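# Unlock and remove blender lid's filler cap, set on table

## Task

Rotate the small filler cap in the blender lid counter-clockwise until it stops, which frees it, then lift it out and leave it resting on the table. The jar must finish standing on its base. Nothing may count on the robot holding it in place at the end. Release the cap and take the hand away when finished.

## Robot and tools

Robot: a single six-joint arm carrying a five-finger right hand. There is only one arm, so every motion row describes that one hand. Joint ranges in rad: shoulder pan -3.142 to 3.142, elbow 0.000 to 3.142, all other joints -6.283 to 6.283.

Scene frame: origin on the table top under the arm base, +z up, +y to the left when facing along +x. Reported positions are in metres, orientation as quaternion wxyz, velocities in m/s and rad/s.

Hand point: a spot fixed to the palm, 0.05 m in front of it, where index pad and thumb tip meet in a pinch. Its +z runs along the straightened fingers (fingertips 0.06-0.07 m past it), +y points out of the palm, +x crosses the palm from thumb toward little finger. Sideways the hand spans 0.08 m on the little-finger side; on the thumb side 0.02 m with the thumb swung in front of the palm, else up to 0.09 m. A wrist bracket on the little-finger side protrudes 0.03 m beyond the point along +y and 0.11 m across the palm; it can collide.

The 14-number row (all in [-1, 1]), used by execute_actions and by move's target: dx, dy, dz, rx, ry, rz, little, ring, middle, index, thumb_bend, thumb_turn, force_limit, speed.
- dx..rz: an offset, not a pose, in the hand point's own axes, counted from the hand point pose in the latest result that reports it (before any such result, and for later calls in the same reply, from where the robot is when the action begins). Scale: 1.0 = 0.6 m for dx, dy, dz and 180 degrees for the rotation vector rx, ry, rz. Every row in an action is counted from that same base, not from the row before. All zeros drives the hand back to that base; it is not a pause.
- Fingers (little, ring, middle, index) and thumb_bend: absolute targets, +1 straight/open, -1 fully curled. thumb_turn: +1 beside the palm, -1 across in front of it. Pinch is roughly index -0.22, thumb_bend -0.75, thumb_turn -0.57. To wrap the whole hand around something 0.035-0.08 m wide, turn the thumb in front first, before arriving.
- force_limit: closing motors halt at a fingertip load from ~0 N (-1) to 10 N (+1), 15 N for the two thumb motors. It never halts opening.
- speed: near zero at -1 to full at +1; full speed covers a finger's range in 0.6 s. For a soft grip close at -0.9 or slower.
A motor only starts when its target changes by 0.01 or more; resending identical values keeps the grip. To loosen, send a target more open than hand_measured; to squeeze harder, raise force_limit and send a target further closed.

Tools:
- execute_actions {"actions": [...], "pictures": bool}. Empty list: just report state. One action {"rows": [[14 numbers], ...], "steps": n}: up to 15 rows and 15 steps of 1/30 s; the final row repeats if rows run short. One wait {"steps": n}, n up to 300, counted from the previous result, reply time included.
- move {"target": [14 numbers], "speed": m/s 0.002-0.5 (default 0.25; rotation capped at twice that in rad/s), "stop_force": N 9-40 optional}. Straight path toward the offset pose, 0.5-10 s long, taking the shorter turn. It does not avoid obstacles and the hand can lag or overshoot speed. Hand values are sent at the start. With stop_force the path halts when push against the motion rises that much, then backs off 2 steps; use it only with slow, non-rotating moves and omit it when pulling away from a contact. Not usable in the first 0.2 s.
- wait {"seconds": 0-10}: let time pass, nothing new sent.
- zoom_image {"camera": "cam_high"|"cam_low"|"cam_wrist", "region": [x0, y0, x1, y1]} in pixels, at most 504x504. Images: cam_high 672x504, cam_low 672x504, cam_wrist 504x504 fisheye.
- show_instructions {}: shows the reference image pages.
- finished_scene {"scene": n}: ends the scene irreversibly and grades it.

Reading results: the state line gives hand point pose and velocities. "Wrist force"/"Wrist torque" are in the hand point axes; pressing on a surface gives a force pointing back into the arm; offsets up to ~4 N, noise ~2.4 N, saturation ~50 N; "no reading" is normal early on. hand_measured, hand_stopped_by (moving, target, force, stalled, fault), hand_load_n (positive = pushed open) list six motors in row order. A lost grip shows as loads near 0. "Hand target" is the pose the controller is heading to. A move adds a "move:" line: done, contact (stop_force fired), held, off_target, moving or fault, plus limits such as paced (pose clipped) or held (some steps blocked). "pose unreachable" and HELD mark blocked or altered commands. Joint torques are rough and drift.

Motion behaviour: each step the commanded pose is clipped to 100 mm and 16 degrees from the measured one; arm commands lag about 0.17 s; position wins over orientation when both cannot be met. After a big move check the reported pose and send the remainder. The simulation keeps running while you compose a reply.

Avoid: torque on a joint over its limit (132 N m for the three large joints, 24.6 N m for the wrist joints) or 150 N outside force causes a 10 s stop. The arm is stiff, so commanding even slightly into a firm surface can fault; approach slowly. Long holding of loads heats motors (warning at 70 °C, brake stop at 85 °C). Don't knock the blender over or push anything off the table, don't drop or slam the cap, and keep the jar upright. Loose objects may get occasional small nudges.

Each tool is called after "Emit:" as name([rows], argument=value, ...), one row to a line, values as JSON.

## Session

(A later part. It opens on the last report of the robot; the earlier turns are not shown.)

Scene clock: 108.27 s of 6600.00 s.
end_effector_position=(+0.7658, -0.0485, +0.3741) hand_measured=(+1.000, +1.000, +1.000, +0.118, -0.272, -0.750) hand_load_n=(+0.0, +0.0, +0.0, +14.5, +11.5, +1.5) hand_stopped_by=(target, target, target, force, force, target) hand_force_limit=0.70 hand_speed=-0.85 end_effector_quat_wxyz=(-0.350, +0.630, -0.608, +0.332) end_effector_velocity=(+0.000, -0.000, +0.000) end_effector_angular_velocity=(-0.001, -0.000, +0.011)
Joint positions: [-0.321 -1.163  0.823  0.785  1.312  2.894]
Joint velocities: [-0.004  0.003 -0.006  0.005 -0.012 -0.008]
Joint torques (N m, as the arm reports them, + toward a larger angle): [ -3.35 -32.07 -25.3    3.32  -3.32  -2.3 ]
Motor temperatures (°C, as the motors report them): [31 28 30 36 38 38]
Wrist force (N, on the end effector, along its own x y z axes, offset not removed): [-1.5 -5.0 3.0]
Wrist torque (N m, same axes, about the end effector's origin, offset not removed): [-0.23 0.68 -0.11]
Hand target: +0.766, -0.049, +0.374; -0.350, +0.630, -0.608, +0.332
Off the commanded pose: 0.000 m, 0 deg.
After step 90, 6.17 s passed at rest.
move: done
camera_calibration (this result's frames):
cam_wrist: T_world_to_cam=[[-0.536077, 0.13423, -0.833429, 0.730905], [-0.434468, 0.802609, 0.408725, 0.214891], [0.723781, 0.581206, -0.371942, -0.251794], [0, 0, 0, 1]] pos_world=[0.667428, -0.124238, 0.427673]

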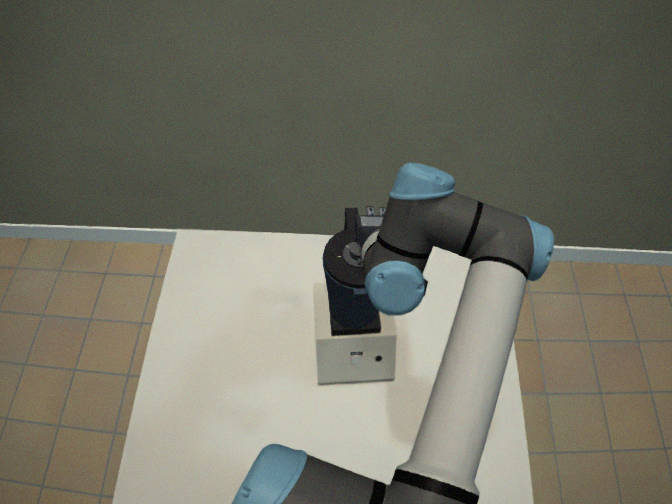

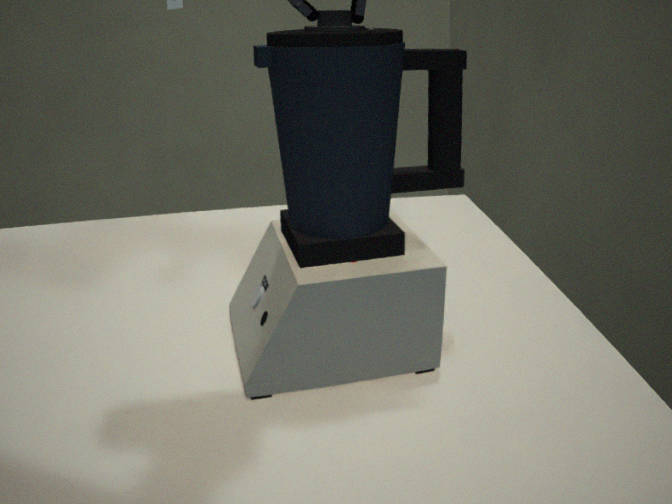

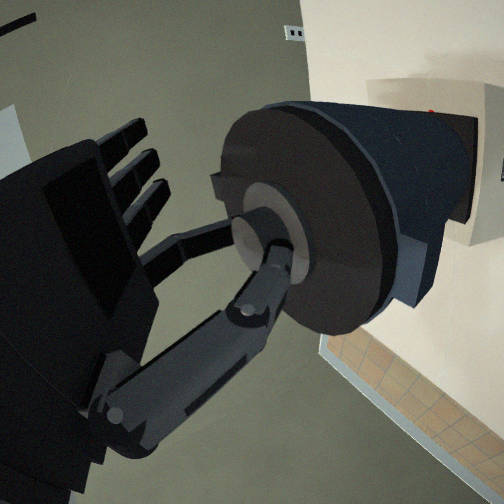

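Emit:
move(target=[0,0,0,0,0,0,1,1,1,0.24,0.0,-0.75,0.7,0.0])

Emit:
move(target=[-0.0059,-0.0013,0.0021,0.002,0.211,0.134,1,1,1,0.24,0.0,-0.75,0.7,0.0], speed=0.2)

Emit:
move(target=[0,0,0,0,0,0,1,1,1,-0.2,-0.6,-0.75,-0.6,-0.8])

Emit:
move(target=[0,0,0,0,0,0,1,1,1,-0.25,-0.65,-0.75,0.7,-0.85])

Emit:
zoom_image(camera="cam_wrist", region=[200, 150, 380, 330])

Scene clock: 123.00 s of 6600.00 s.
end_effector_position=(+0.7658, -0.0486, +0.3741) hand_measured=(+1.000, +1.000, +1.000, +0.240, +0.000, -0.750) hand_load_n=(+0.0, +0.0, +0.0, +0.0, +0.0, +0.0) hand_stopped_by=(target, target, target, target, target, target) hand_force_limit=0.70 hand_speed=0.00 end_effector_quat_wxyz=(-0.350, +0.630, -0.608, +0.332) end_effector_velocity=(-0.000, +0.000, +0.001) end_effector_angular_velocity=(-0.000, -0.001, +0.000)
Joint positions: [-0.321 -1.163  0.823  0.785  1.312  2.894]
Joint velocities: [ 0.    -0.002  0.001 -0.     0.    -0.   ]
Joint torques (N m, as the arm reports them, + toward a larger angle): [ 15.28 -58.87  -8.59  -2.16   2.32   1.95]
Motor temperatures (°C, as the motors report them): [31 28 30 36 38 38]
Wrist force (N, on the end effector, along its own x y z axes, offset not removed): [-3.1 -4.0 -0.3]
Wrist torque (N m, same axes, about the end effector's origin, offset not removed): [-0.53 0.54 -0.24]
Hand target: +0.766, -0.049, +0.374; -0.350, +0.630, -0.608, +0.332
Off the commanded pose: 0.000 m, 0 deg.
After step 90, 11.03 s passed at rest.
move: done
camera_calibration (this result's frames):
cam_wrist: T_world_to_cam=[[-0.536093, 0.134234, -0.833418, 0.730909], [-0.434454, 0.802612, 0.408734, 0.214918], [0.723777, 0.581201, -0.371956, -0.251786], [0, 0, 0, 1]] pos_world=[0.667444, -0.124271, 0.427655]

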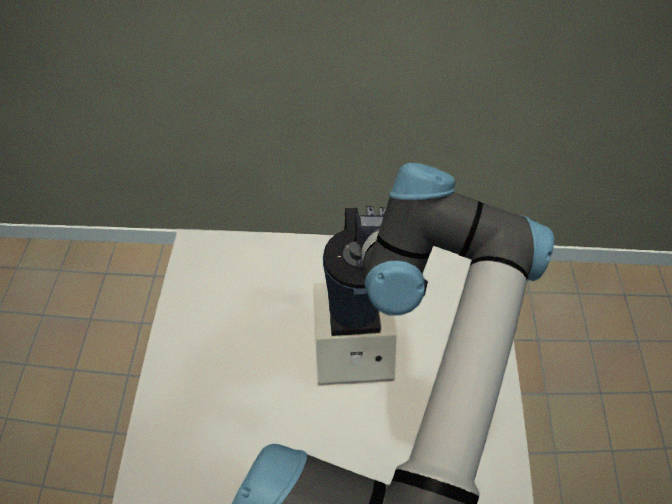

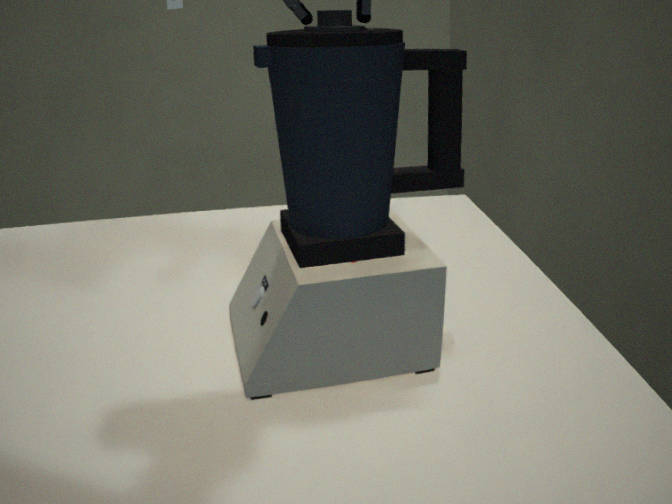

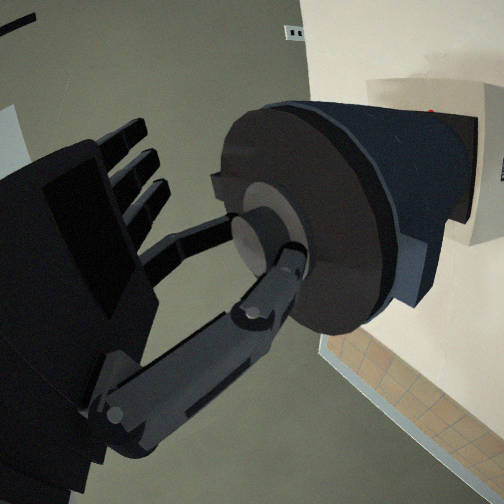

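Scene clock: 125.47 s of 6600.00 s.
end_effector_position=(+0.7672, -0.0451, +0.3740) hand_measured=(+1.000, +1.000, +1.000, +0.240, +0.000, -0.750) hand_load_n=(+0.0, +0.0, +0.0, +0.0, +0.0, +0.0) hand_stopped_by=(target, target, target, target, target, target) hand_force_limit=0.70 hand_speed=0.00 end_effector_quat_wxyz=(+0.197, -0.349, +0.803, -0.441) end_effector_velocity=(-0.000, -0.000, +0.002) end_effector_angular_velocity=(+0.000, +0.002, -0.011)
Joint positions: [-0.045 -1.04   0.676  0.852  2.217  3.467]
Joint velocities: [ 0.003  0.009 -0.019  0.017  0.012  0.01 ]
Joint torques (N m, as the arm reports them, + toward a larger angle): [ 18.33 -34.72 -27.96   2.79   2.98   2.08]
Motor temperatures (°C, as the motors report them): [31 28 30 36 38 38]
Wrist force (N, on the end effector, along its own x y z axes, offset not removed): [-2.1 -1.8 -0.1]
Wrist torque (N m, same axes, about the end effector's origin, offset not removed): [-0.13 0.38 -0.08]
Hand target: +0.767, -0.045, +0.374; +0.197, -0.349, +0.803, -0.441
Off the commanded pose: 0.000 m, 0 deg.
move: done
camera_calibration (this result's frames):
cam_wrist: T_world_to_cam=[[-0.283505, 0.474566, -0.833314, 0.552647], [0.258684, 0.8746, 0.41007, -0.316226], [0.923422, -0.0993086, -0.370716, -0.439201], [0, 0, 0, 1]] pos_world=[0.644048, -0.0293123, 0.427384]

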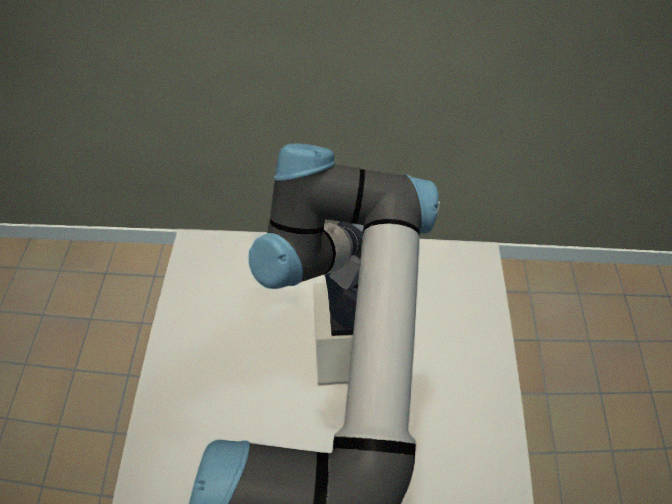

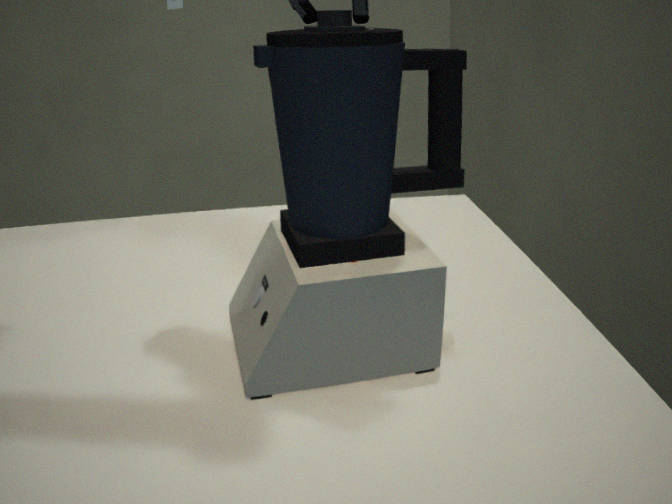

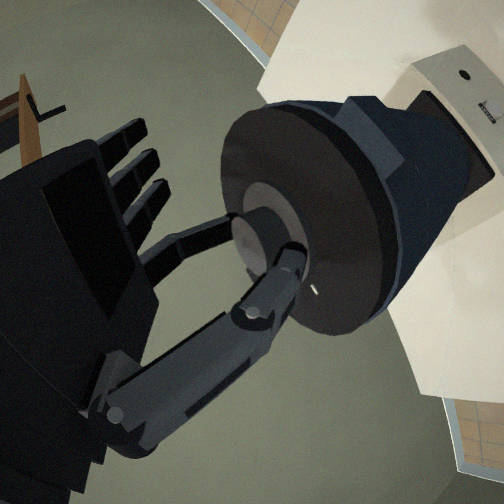

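Scene clock: 126.70 s of 6600.00 s.
end_effector_position=(+0.7672, -0.0451, +0.3740) hand_measured=(+1.000, +1.000, +1.000, +0.130, -0.204, -0.750) hand_load_n=(+0.0, +0.0, +0.0, +3.5, +3.5, +0.0) hand_stopped_by=(target, target, target, force, force, target) hand_force_limit=-0.60 hand_speed=-0.80 end_effector_quat_wxyz=(+0.197, -0.349, +0.803, -0.441) end_effector_velocity=(+0.000, -0.000, +0.000) end_effector_angular_velocity=(-0.000, -0.001, -0.001)
Joint positions: [-0.045 -1.04   0.676  0.852  2.217  3.467]
Joint velocities: [ 0.    -0.    -0.001 -0.     0.001  0.   ]
Joint torques (N m, as the arm reports them, + toward a larger angle): [ -2.64 -61.41  -8.87  -0.24  -2.06  -1.97]
Motor temperatures (°C, as the motors report them): [31 28 30 36 38 38]
Wrist force (N, on the end effector, along its own x y z axes, offset not removed): [-1.3 -2.6 0.6]
Wrist torque (N m, same axes, about the end effector's origin, offset not removed): [-0.27 0.22 -0.02]
Hand target: +0.767, -0.045, +0.374; +0.197, -0.349, +0.803, -0.441
Off the commanded pose: 0.000 m, 0 deg.
move: done
camera_calibration (this result's frames):
cam_wrist: T_world_to_cam=[[-0.283521, 0.474565, -0.833309, 0.552645], [0.258663, 0.874603, 0.410076, -0.31622], [0.923422, -0.099281, -0.370721, -0.439203], [0, 0, 0, 1]] pos_world=[0.644051, -0.0293038, 0.427376]

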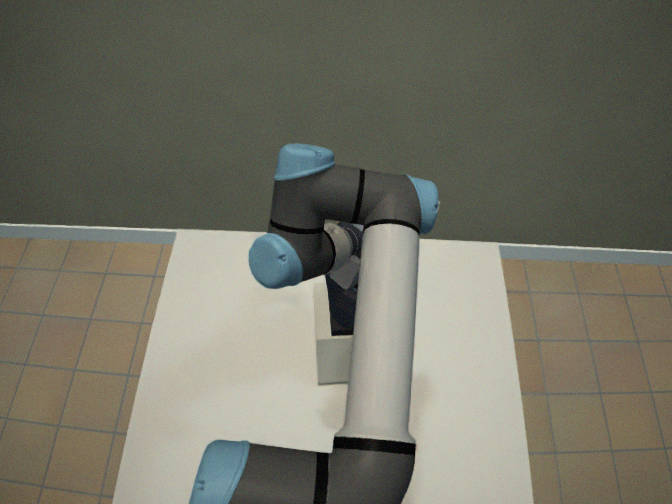

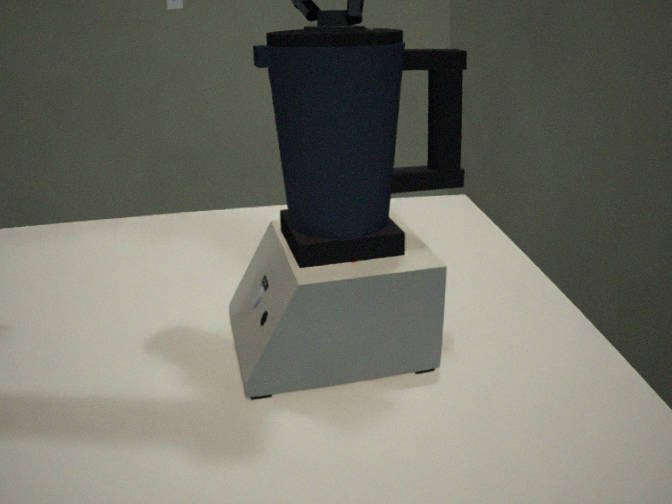

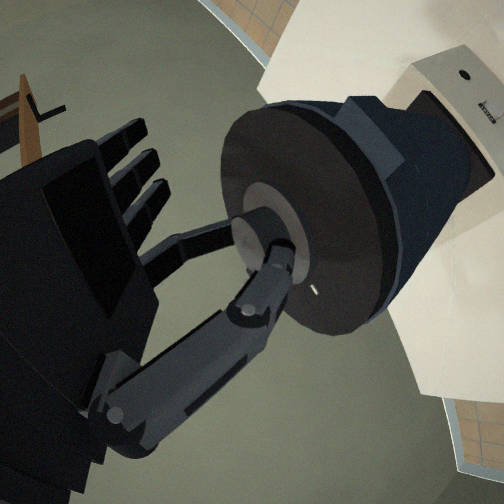

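Scene clock: 127.50 s of 6600.00 s.
end_effector_position=(+0.7672, -0.0451, +0.3740) hand_measured=(+1.000, +1.000, +1.000, +0.118, -0.262, -0.750) hand_load_n=(+0.0, +0.0, +0.0, +12.0, +12.0, -0.5) hand_stopped_by=(target, target, target, force, force, target) hand_force_limit=0.70 hand_speed=-0.85 end_effector_quat_wxyz=(+0.197, -0.349, +0.803, -0.441) end_effector_velocity=(-0.000, -0.000, -0.000) end_effector_angular_velocity=(-0.000, +0.001, +0.000)
Joint positions: [-0.045 -1.04   0.676  0.852  2.217  3.467]
Joint velocities: [-0.    -0.     0.     0.001  0.    -0.   ]
Joint torques (N m, as the arm reports them, + toward a larger angle): [  0.9  -61.47 -11.2   -0.32  -2.13  -1.78]
Motor temperatures (°C, as the motors report them): [31 28 30 36 38 38]
Wrist force (N, on the end effector, along its own x y z axes, offset not removed): [-1.4 0.4 3.1]
Wrist torque (N m, same axes, about the end effector's origin, offset not removed): [-0.02 0.36 -0.05]
Hand target: +0.767, -0.045, +0.374; +0.197, -0.349, +0.803, -0.441
Off the commanded pose: 0.000 m, 0 deg.
move: done
camera_calibration (this result's frames):
cam_wrist: T_world_to_cam=[[-0.283531, 0.474567, -0.833305, 0.552647], [0.25868, 0.874601, 0.410069, -0.316218], [0.923415, -0.099292, -0.370738, -0.439193], [0, 0, 0, 1]] pos_world=[0.644049, -0.0293114, 0.427369]

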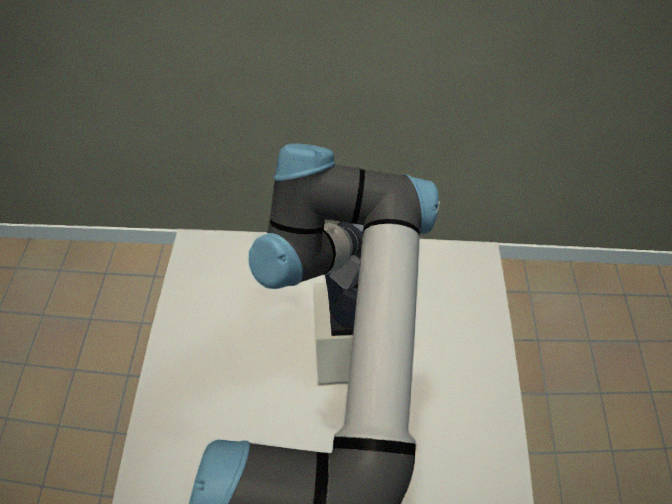

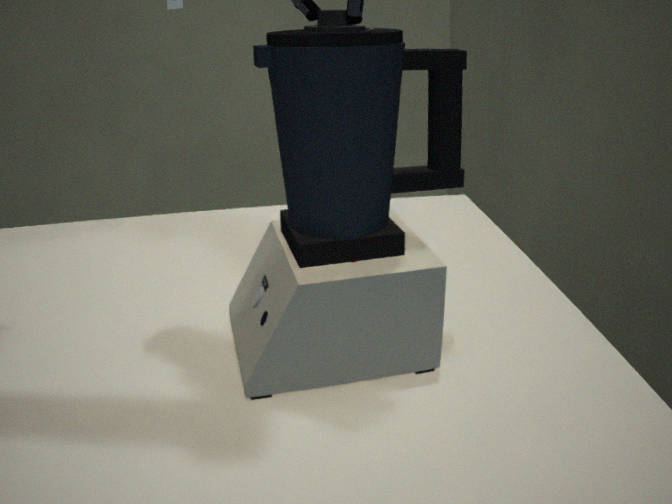

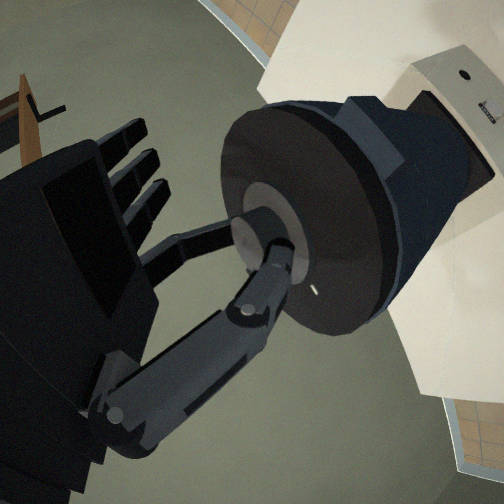

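Region (200, 150, 380, 330) of cam_wrist's 504x504 image, scaled by 2.800, with more detail than that image has.

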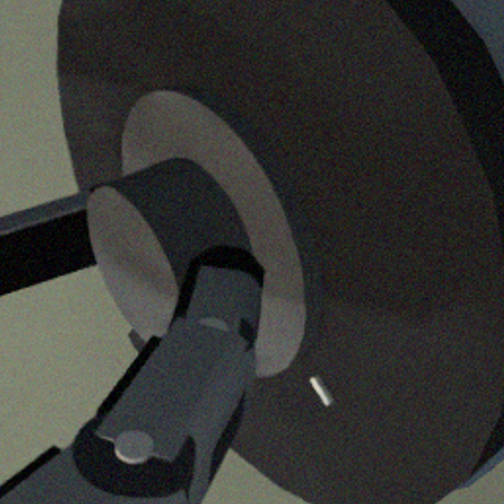

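Emit:
move(target=[0.006,-0.0016,0.0025,-0.002,-0.22,-0.14,1,1,1,-0.25,-0.65,-0.75,0.7,-0.85], speed=0.12)

Emit:
zoom_image(camera="cam_high", region=[310, 200, 410, 290])

Emit:
move(target=[0,-0.0112,-0.0071,0,0,0,1,1,1,-0.25,-0.65,-0.75,0.7,-0.85], speed=0.015, stop_force=10)

Emit:
zoom_image(camera="cam_low", region=[250, 0, 430, 70])

Scene clock: 141.63 s of 6600.00 s.
end_effector_position=(+0.7659, -0.0488, +0.3741) hand_measured=(+1.000, +1.000, +1.000, +0.118, -0.262, -0.750) hand_load_n=(+0.0, +0.0, +0.0, +12.0, +12.0, +4.0) hand_stopped_by=(target, target, target, force, force, target) hand_force_limit=0.70 hand_speed=-0.85 end_effector_quat_wxyz=(-0.355, +0.640, -0.597, +0.327) end_effector_velocity=(+0.000, -0.000, +0.000) end_effector_angular_velocity=(-0.001, -0.000, +0.011)
Joint positions: [-0.332 -1.155  0.809  0.799  1.275  2.868]
Joint velocities: [-0.003  0.004 -0.008  0.007 -0.011 -0.009]
Joint torques (N m, as the arm reports them, + toward a larger angle): [ -2.69 -32.45 -28.98   2.52  -2.79  -1.67]
Motor temperatures (°C, as the motors report them): [31 28 30 36 38 38]
Wrist force (N, on the end effector, along its own x y z axes, offset not removed): [-3.0 -1.5 1.2]
Wrist torque (N m, same axes, about the end effector's origin, offset not removed): [-0.16 0.79 -0.11]
Hand target: +0.766, -0.049, +0.374; -0.356, +0.641, -0.597, +0.327
Off the commanded pose: 0.000 m, 0 deg.
After step 90, 7.33 s passed at rest.
move: done
camera_calibration (this result's frames):
cam_wrist: T_world_to_cam=[[-0.539857, 0.11514, -0.833845, 0.733123], [-0.461654, 0.78783, 0.407675, 0.235704], [0.703868, 0.605034, -0.372161, -0.235282], [0, 0, 0, 1]] pos_world=[0.670203, -0.127753, 0.427657]

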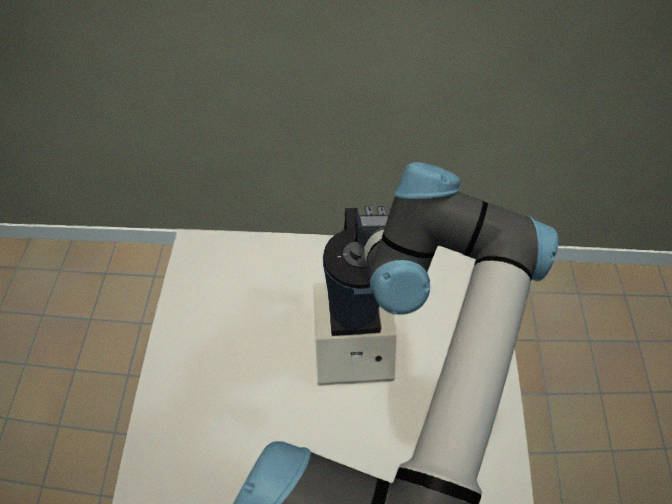

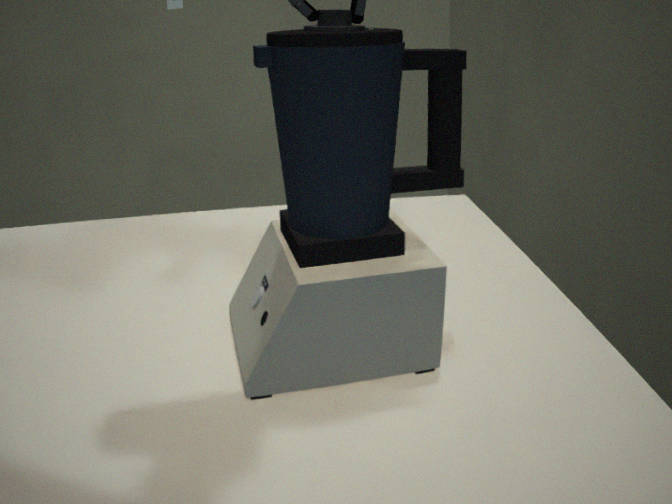

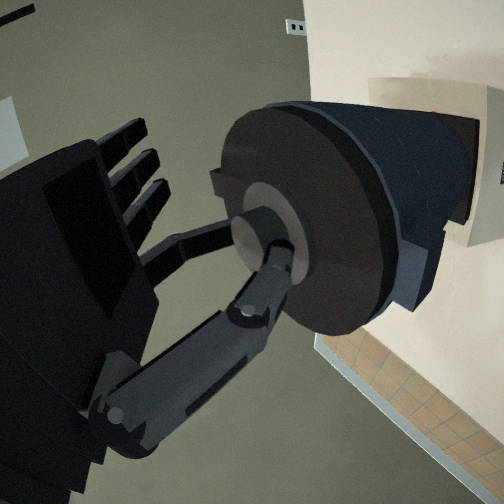

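Region (310, 200, 410, 290) of cam_high's 672x504 image, scaled by 5.040, with more detail than that image has; it fills the top 454 rows of this view, and the rest is white.

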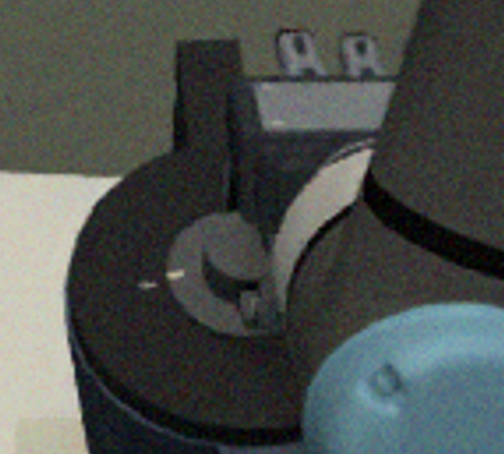

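Scene clock: 142.43 s of 6600.00 s.
end_effector_position=(+0.7659, -0.0489, +0.3819) hand_measured=(+1.000, +1.000, +1.000, +0.118, -0.262, -0.750) hand_load_n=(+0.0, +0.0, +0.0, +12.0, +11.0, +1.5) hand_stopped_by=(target, target, target, force, force, target) hand_force_limit=0.70 hand_speed=-0.85 end_effector_quat_wxyz=(-0.355, +0.640, -0.597, +0.327) end_effector_velocity=(-0.000, +0.000, +0.002) end_effector_angular_velocity=(+0.000, +0.001, +0.000)
Joint positions: [-0.331 -1.15   0.781  0.822  1.276  2.868]
Joint velocities: [ 0.     0.001 -0.007  0.007  0.     0.   ]
Joint torques (N m, as the arm reports them, + toward a larger angle): [ 15.76 -34.28 -28.32   2.14   1.83   1.97]
Motor temperatures (°C, as the motors report them): [31 28 30 36 38 38]
Wrist force (N, on the end effector, along its own x y z axes, offset not removed): [-1.2 1.0 2.1]
Wrist torque (N m, same axes, about the end effector's origin, offset not removed): [-0.27 0.51 -0.18]
Hand target: +0.766, -0.049, +0.382; -0.355, +0.640, -0.597, +0.327
Off the commanded pose: 0.000 m, 0 deg.
move: done
camera_calibration (this result's frames):
cam_wrist: T_world_to_cam=[[-0.539803, 0.11514, -0.83388, 0.73957], [-0.461665, 0.787843, 0.407638, 0.23258], [0.703902, 0.605017, -0.372124, -0.232383], [0, 0, 0, 1]] pos_world=[0.670171, -0.127796, 0.435429]

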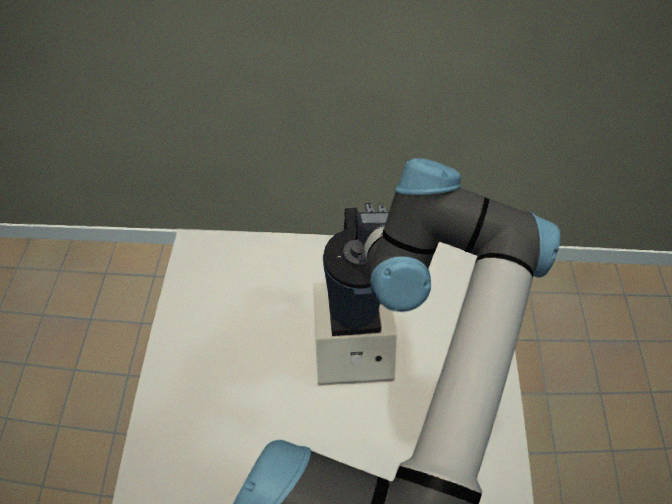

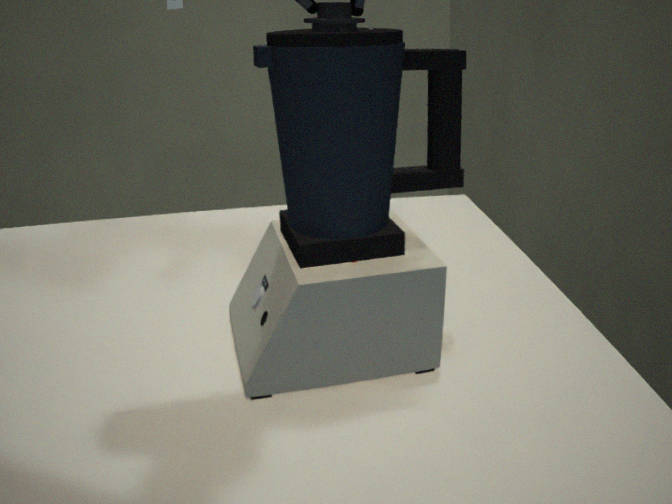

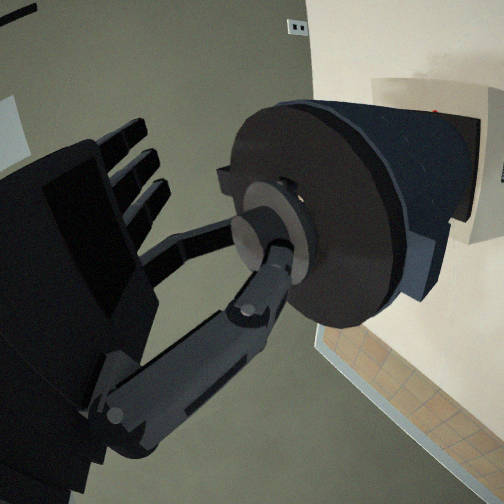

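Region (250, 0, 430, 70) of cam_low's 672x504 image, scaled by 2.800, with more detail than that image has.

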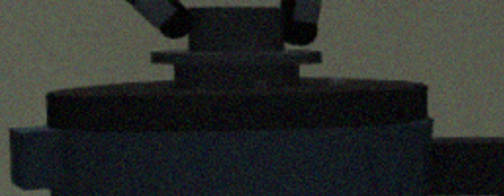

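Emit:
move(target=[0,-0.054,-0.034,0,0,0,1,1,1,-0.25,-0.65,-0.75,0.7,-0.85], speed=0.03, stop_force=12)

Emit:
zoom_image(camera="cam_low", region=[250, 0, 430, 70])

Scene clock: 150.00 s of 6600.00 s.
end_effector_position=(+0.7659, -0.0491, +0.4200) hand_measured=(+1.000, +1.000, +1.000, +0.118, -0.262, -0.750) hand_load_n=(+0.0, +0.0, +0.0, +13.0, +9.5, -0.5) hand_stopped_by=(target, target, target, force, force, target) hand_force_limit=0.70 hand_speed=-0.85 end_effector_quat_wxyz=(-0.355, +0.640, -0.597, +0.327) end_effector_velocity=(+0.000, +0.000, +0.001) end_effector_angular_velocity=(+0.001, +0.003, +0.001)
Joint positions: [-0.326 -1.111  0.618  0.946  1.28   2.871]
Joint velocities: [ 0.     0.006 -0.013  0.011 -0.    -0.   ]
Joint torques (N m, as the arm reports them, + toward a larger angle): [ 14.94 -32.42 -28.56   2.08   2.4    1.57]
Motor temperatures (°C, as the motors report them): [31 28 30 36 38 38]
Wrist force (N, on the end effector, along its own x y z axes, offset not removed): [-2.7 -2.5 0.4]
Wrist torque (N m, same axes, about the end effector's origin, offset not removed): [-0.31 0.48 -0.14]
Hand target: +0.766, -0.049, +0.420; -0.355, +0.640, -0.597, +0.327
Off the commanded pose: 0.000 m, 0 deg.
After step 90, 2.97 s passed at rest.
move: done
camera_calibration (this result's frames):
cam_wrist: T_world_to_cam=[[-0.539698, 0.115182, -0.833942, 0.771286], [-0.46168, 0.787854, 0.407599, 0.217234], [0.703973, 0.604995, -0.372026, -0.218197], [0, 0, 0, 1]] pos_world=[0.670159, -0.127978, 0.473489]

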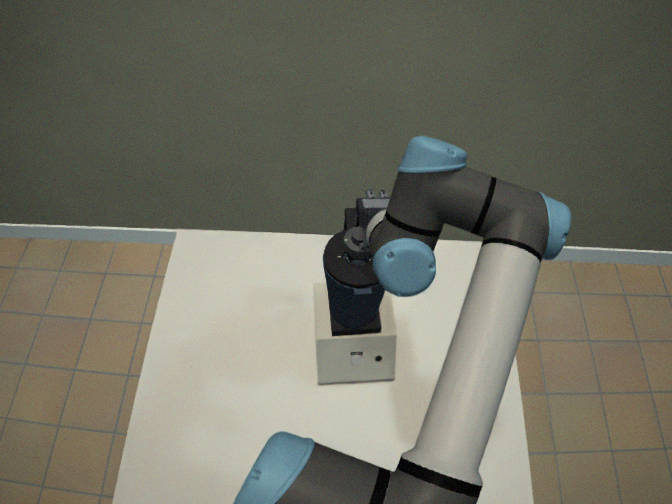

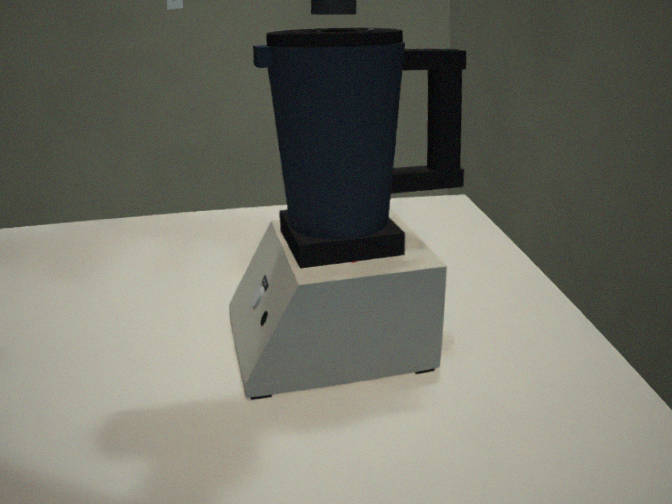

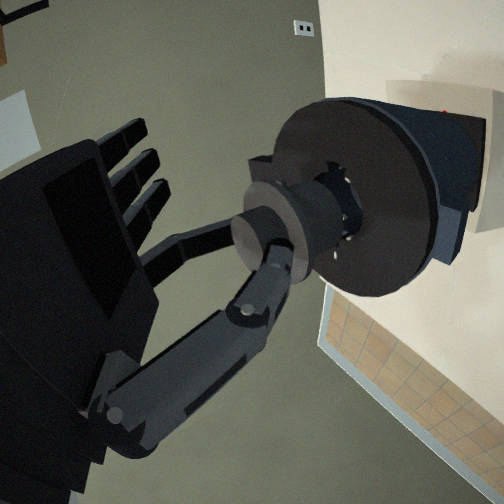

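Region (250, 0, 430, 70) of cam_low's 672x504 image, scaled by 2.800, with more detail than that image has.

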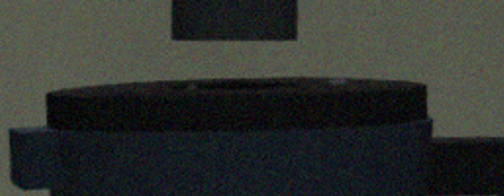

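Emit:
move(target=[-0.478,0.171,-0.27,0,0,0,1,1,1,-0.25,-0.65,-0.75,0.7,-0.85], speed=0.25)

Emit:
move(target=[0.003,0.49,0.31,0,0,0,1,1,1,-0.25,-0.65,-0.75,0.7,-0.85], speed=0.25)

Scene clock: 166.30 s of 6600.00 s.
end_effector_position=(+0.5542, +0.2229, +0.4209) hand_measured=(+1.000, +1.000, +1.000, +0.118, -0.262, -0.750) hand_load_n=(+0.0, +0.0, +0.0, +13.0, +9.5, -0.5) hand_stopped_by=(target, target, target, force, force, target) hand_force_limit=0.70 hand_speed=-0.85 end_effector_quat_wxyz=(-0.355, +0.640, -0.597, +0.327) end_effector_velocity=(-0.001, +0.001, -0.000) end_effector_angular_velocity=(-0.002, +0.001, -0.001)
Joint positions: [ 0.32  -1.514  1.301  0.666  1.865  3.148]
Joint velocities: [0.006 0.001 0.001 0.001 0.007 0.002]
Joint torques (N m, as the arm reports them, + toward a larger angle): [ 14.79 -13.53  -9.36  -2.19   2.96   2.09]
Motor temperatures (°C, as the motors report them): [31 28 30 36 38 38]
Wrist force (N, on the end effector, along its own x y z axes, offset not removed): [-1.5 -2.4 -1.1]
Wrist torque (N m, same axes, about the end effector's origin, offset not removed): [-0.23 0.30 0.00]
Hand target: +0.554, +0.223, +0.421; -0.355, +0.640, -0.597, +0.327
Off the commanded pose: 0.001 m, 0 deg.
After step 90, 11.30 s passed at rest.
move: done
camera_calibration (this result's frames):
cam_wrist: T_world_to_cam=[[-0.539968, 0.114657, -0.833839, 0.626724], [-0.46173, 0.787955, 0.407349, -0.0950471], [0.703733, 0.604964, -0.37253, -0.232973], [0, 0, 0, 1]] pos_world=[0.458476, 0.143975, 0.474515]

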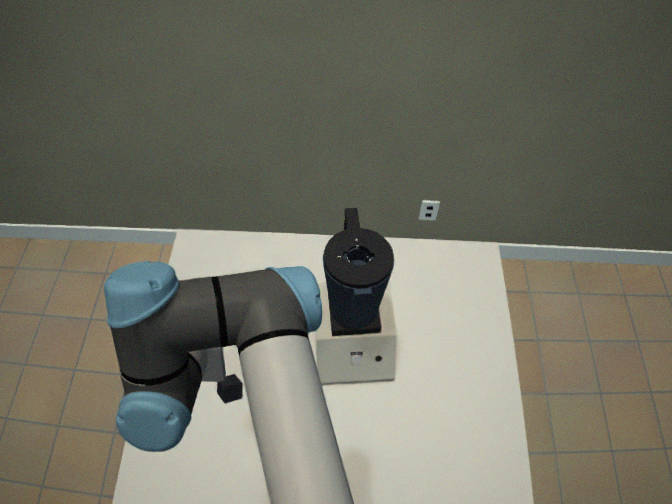

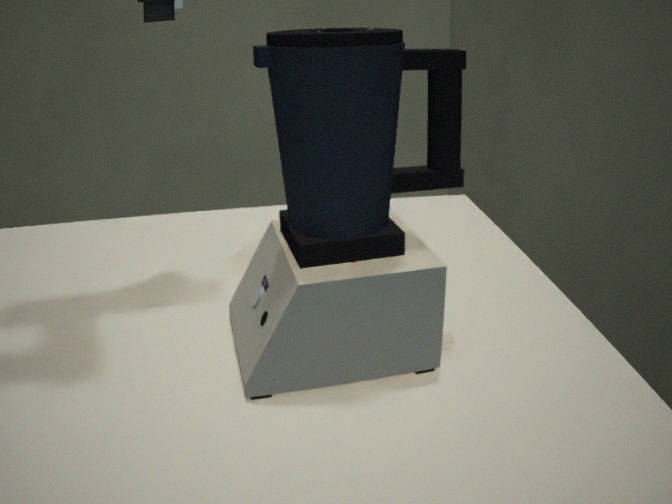

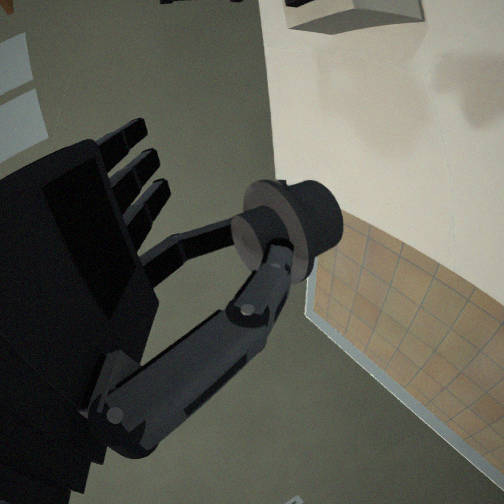

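Scene clock: 168.30 s of 6600.00 s.
end_effector_position=(+0.5549, +0.2230, +0.0732) hand_measured=(+1.000, +1.000, +1.000, +0.118, -0.262, -0.750) hand_load_n=(+0.0, +0.0, +0.0, +13.0, +9.5, -0.5) hand_stopped_by=(target, target, target, force, force, target) hand_force_limit=0.70 hand_speed=-0.85 end_effector_quat_wxyz=(-0.355, +0.640, -0.597, +0.327) end_effector_velocity=(+0.000, +0.000, -0.002) end_effector_angular_velocity=(+0.001, -0.000, +0.000)
Joint positions: [ 0.181 -1.296  1.965 -0.23   1.739  3.087]
Joint velocities: [-0.001  0.004  0.001 -0.006 -0.001 -0.   ]
Joint torques (N m, as the arm reports them, + toward a larger angle): [ -3.14 -18.72  -3.74  -2.29  -2.82  -1.83]
Motor temperatures (°C, as the motors report them): [31 28 30 36 38 38]
Wrist force (N, on the end effector, along its own x y z axes, offset not removed): [-3.4 -3.2 -0.1]
Wrist torque (N m, same axes, about the end effector's origin, offset not removed): [-0.43 0.59 -0.25]
Hand target: +0.555, +0.223, +0.073; -0.355, +0.640, -0.597, +0.327
Off the commanded pose: 0.000 m, 0 deg.
move: done
camera_calibration (this result's frames):
cam_wrist: T_world_to_cam=[[-0.540013, 0.114753, -0.833797, 0.337155], [-0.461691, 0.787922, 0.407456, 0.04679], [0.703724, 0.604988, -0.372508, -0.363103], [0, 0, 0, 1]] pos_world=[0.459195, 0.144117, 0.126795]

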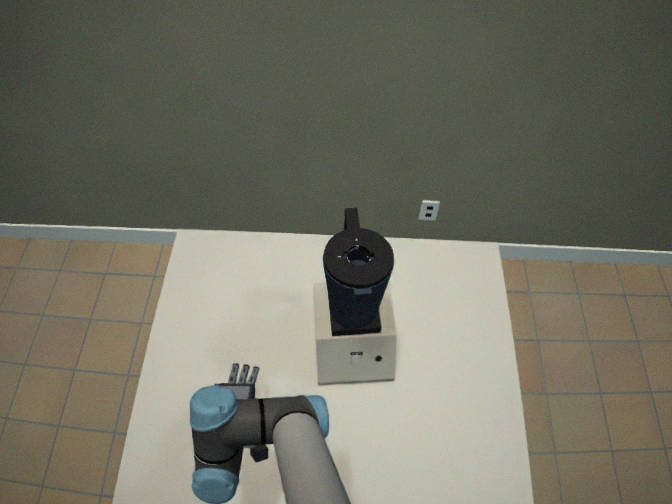

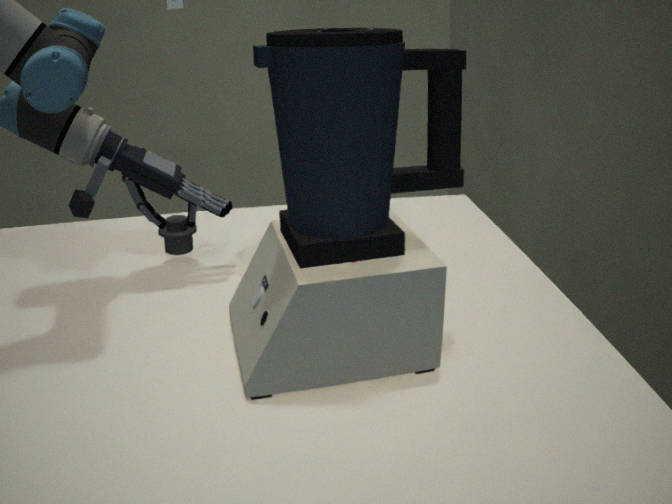

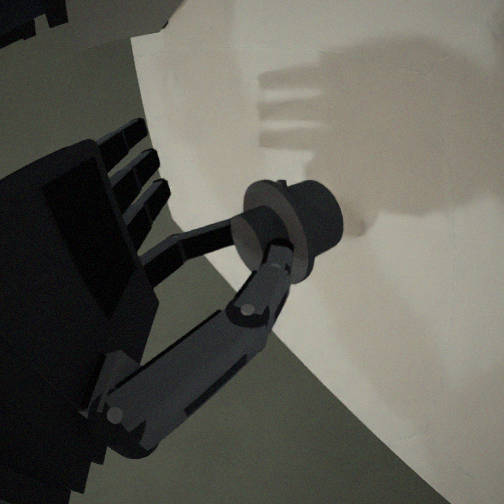

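Emit:
move(target=[0,0.018,0.0115,0,0,0,1,1,1,-0.25,-0.65,-0.75,0.7,-0.85], speed=0.03)

Emit:
move(target=[0,0.028,0.018,0,0,0,1,1,1,-0.25,-0.65,-0.75,0.7,-0.85], speed=0.006, stop_force=9)

Scene clock: 176.07 s of 6600.00 s.
end_effector_position=(+0.5550, +0.2231, +0.0606) hand_measured=(+1.000, +1.000, +1.000, +0.118, -0.262, -0.750) hand_load_n=(+0.0, +0.0, +0.0, +13.0, +9.5, -0.5) hand_stopped_by=(target, target, target, force, force, target) hand_force_limit=0.70 hand_speed=-0.85 end_effector_quat_wxyz=(-0.355, +0.640, -0.597, +0.327) end_effector_velocity=(-0.000, +0.000, -0.003) end_effector_angular_velocity=(-0.000, +0.003, +0.001)
Joint positions: [ 0.176 -1.274  1.975 -0.262  1.735  3.085]
Joint velocities: [-0.001  0.005  0.001 -0.004 -0.001 -0.   ]
Joint torques (N m, as the arm reports them, + toward a larger angle): [ -5.09 -18.58  -4.05  -2.17  -2.58  -2.15]
Motor temperatures (°C, as the motors report them): [31 28 30 36 38 38]
Wrist force (N, on the end effector, along its own x y z axes, offset not removed): [-2.6 -2.1 -0.4]
Wrist torque (N m, same axes, about the end effector's origin, offset not removed): [-0.23 0.51 -0.20]
Hand target: +0.555, +0.223, +0.060; -0.355, +0.640, -0.597, +0.327
Off the commanded pose: 0.000 m, 0 deg.
After step 90, 3.97 s passed at rest.
move: done
camera_calibration (this result's frames):
cam_wrist: T_world_to_cam=[[-0.540025, 0.114755, -0.833789, 0.326651], [-0.461684, 0.787922, 0.407464, 0.0519137], [0.703719, 0.604988, -0.372516, -0.367906], [0, 0, 0, 1]] pos_world=[0.45927, 0.14419, 0.114154]

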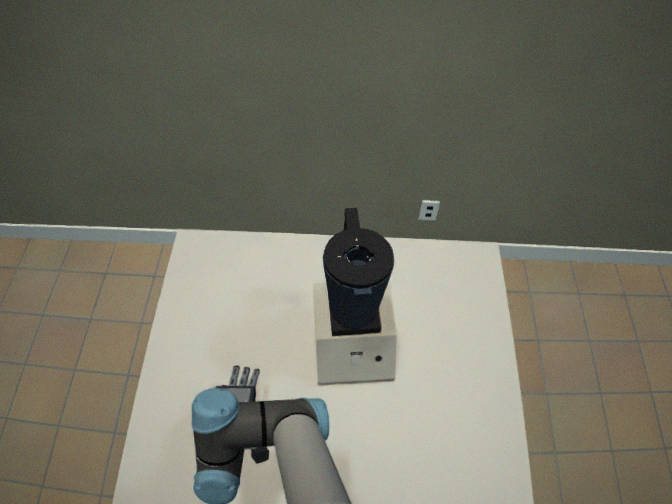

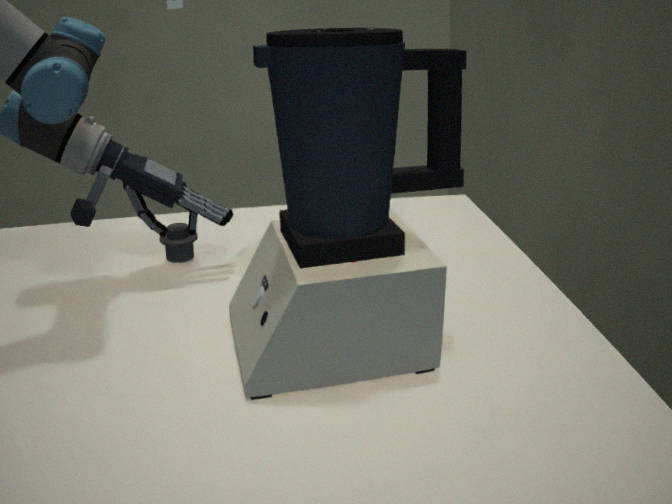

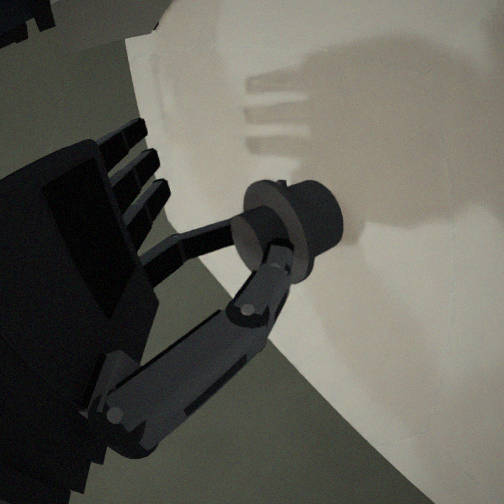

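Scene clock: 177.77 s of 6600.00 s.
end_effector_position=(+0.5550, +0.2231, +0.0524) hand_measured=(+1.000, +1.000, +1.000, +0.118, -0.262, -0.750) hand_load_n=(+0.0, +0.0, +0.0, +12.5, +10.0, -0.5) hand_stopped_by=(target, target, target, force, force, target) hand_force_limit=0.70 hand_speed=-0.85 end_effector_quat_wxyz=(-0.355, +0.640, -0.597, +0.327) end_effector_velocity=(-0.002, -0.000, +0.001) end_effector_angular_velocity=(-0.001, +0.004, +0.001)
Joint positions: [ 0.174 -1.26   1.981 -0.283  1.733  3.084]
Joint velocities: [ 0.    -0.003  0.     0.007 -0.    -0.   ]
Joint torques (N m, as the arm reports them, + toward a larger angle): [  5.43 -43.21 -17.4    2.63  -0.55  -1.23]
Motor temperatures (°C, as the motors report them): [31 28 30 36 38 38]
Wrist force (N, on the end effector, along its own x y z axes, offset not removed): [-2.7 -6.8 -3.2]
Wrist torque (N m, same axes, about the end effector's origin, offset not removed): [-0.07 0.39 -0.12]
Hand target: +0.555, +0.223, +0.053; -0.355, +0.640, -0.597, +0.327
Off the commanded pose: 0.012 m, 0 deg.
move: contact
camera_calibration (this result's frames):
cam_wrist: T_world_to_cam=[[-0.540237, 0.114702, -0.833659, 0.319937], [-0.46165, 0.787888, 0.407568, 0.0551933], [0.703579, 0.605042, -0.372694, -0.370879], [0, 0, 0, 1]] pos_world=[0.459264, 0.144214, 0.105999]

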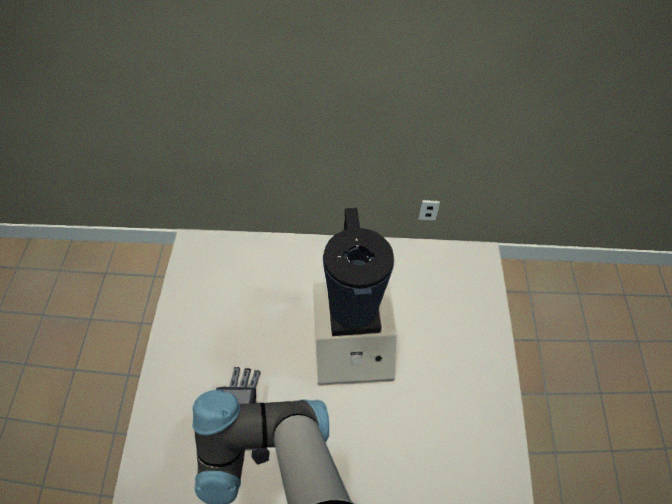

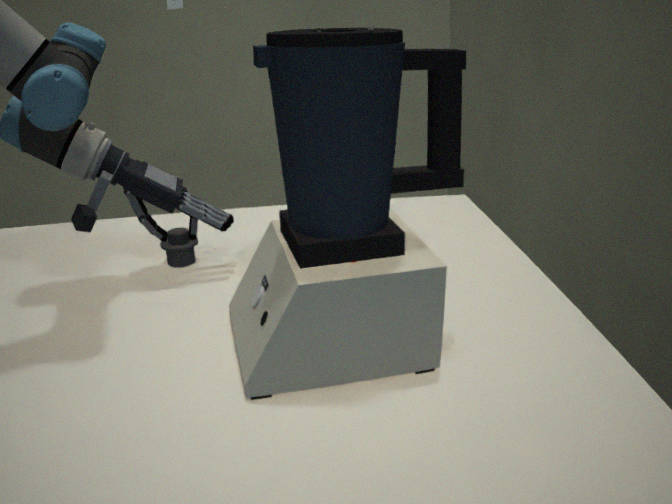

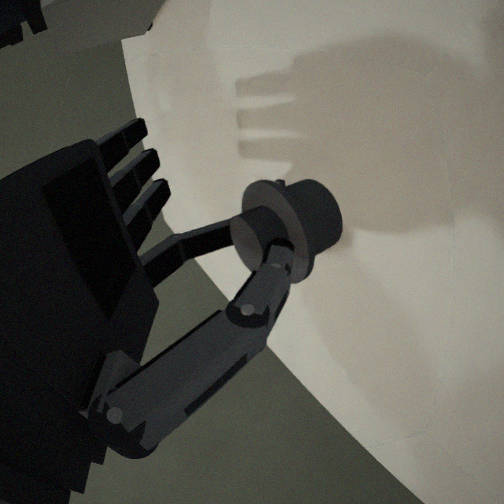

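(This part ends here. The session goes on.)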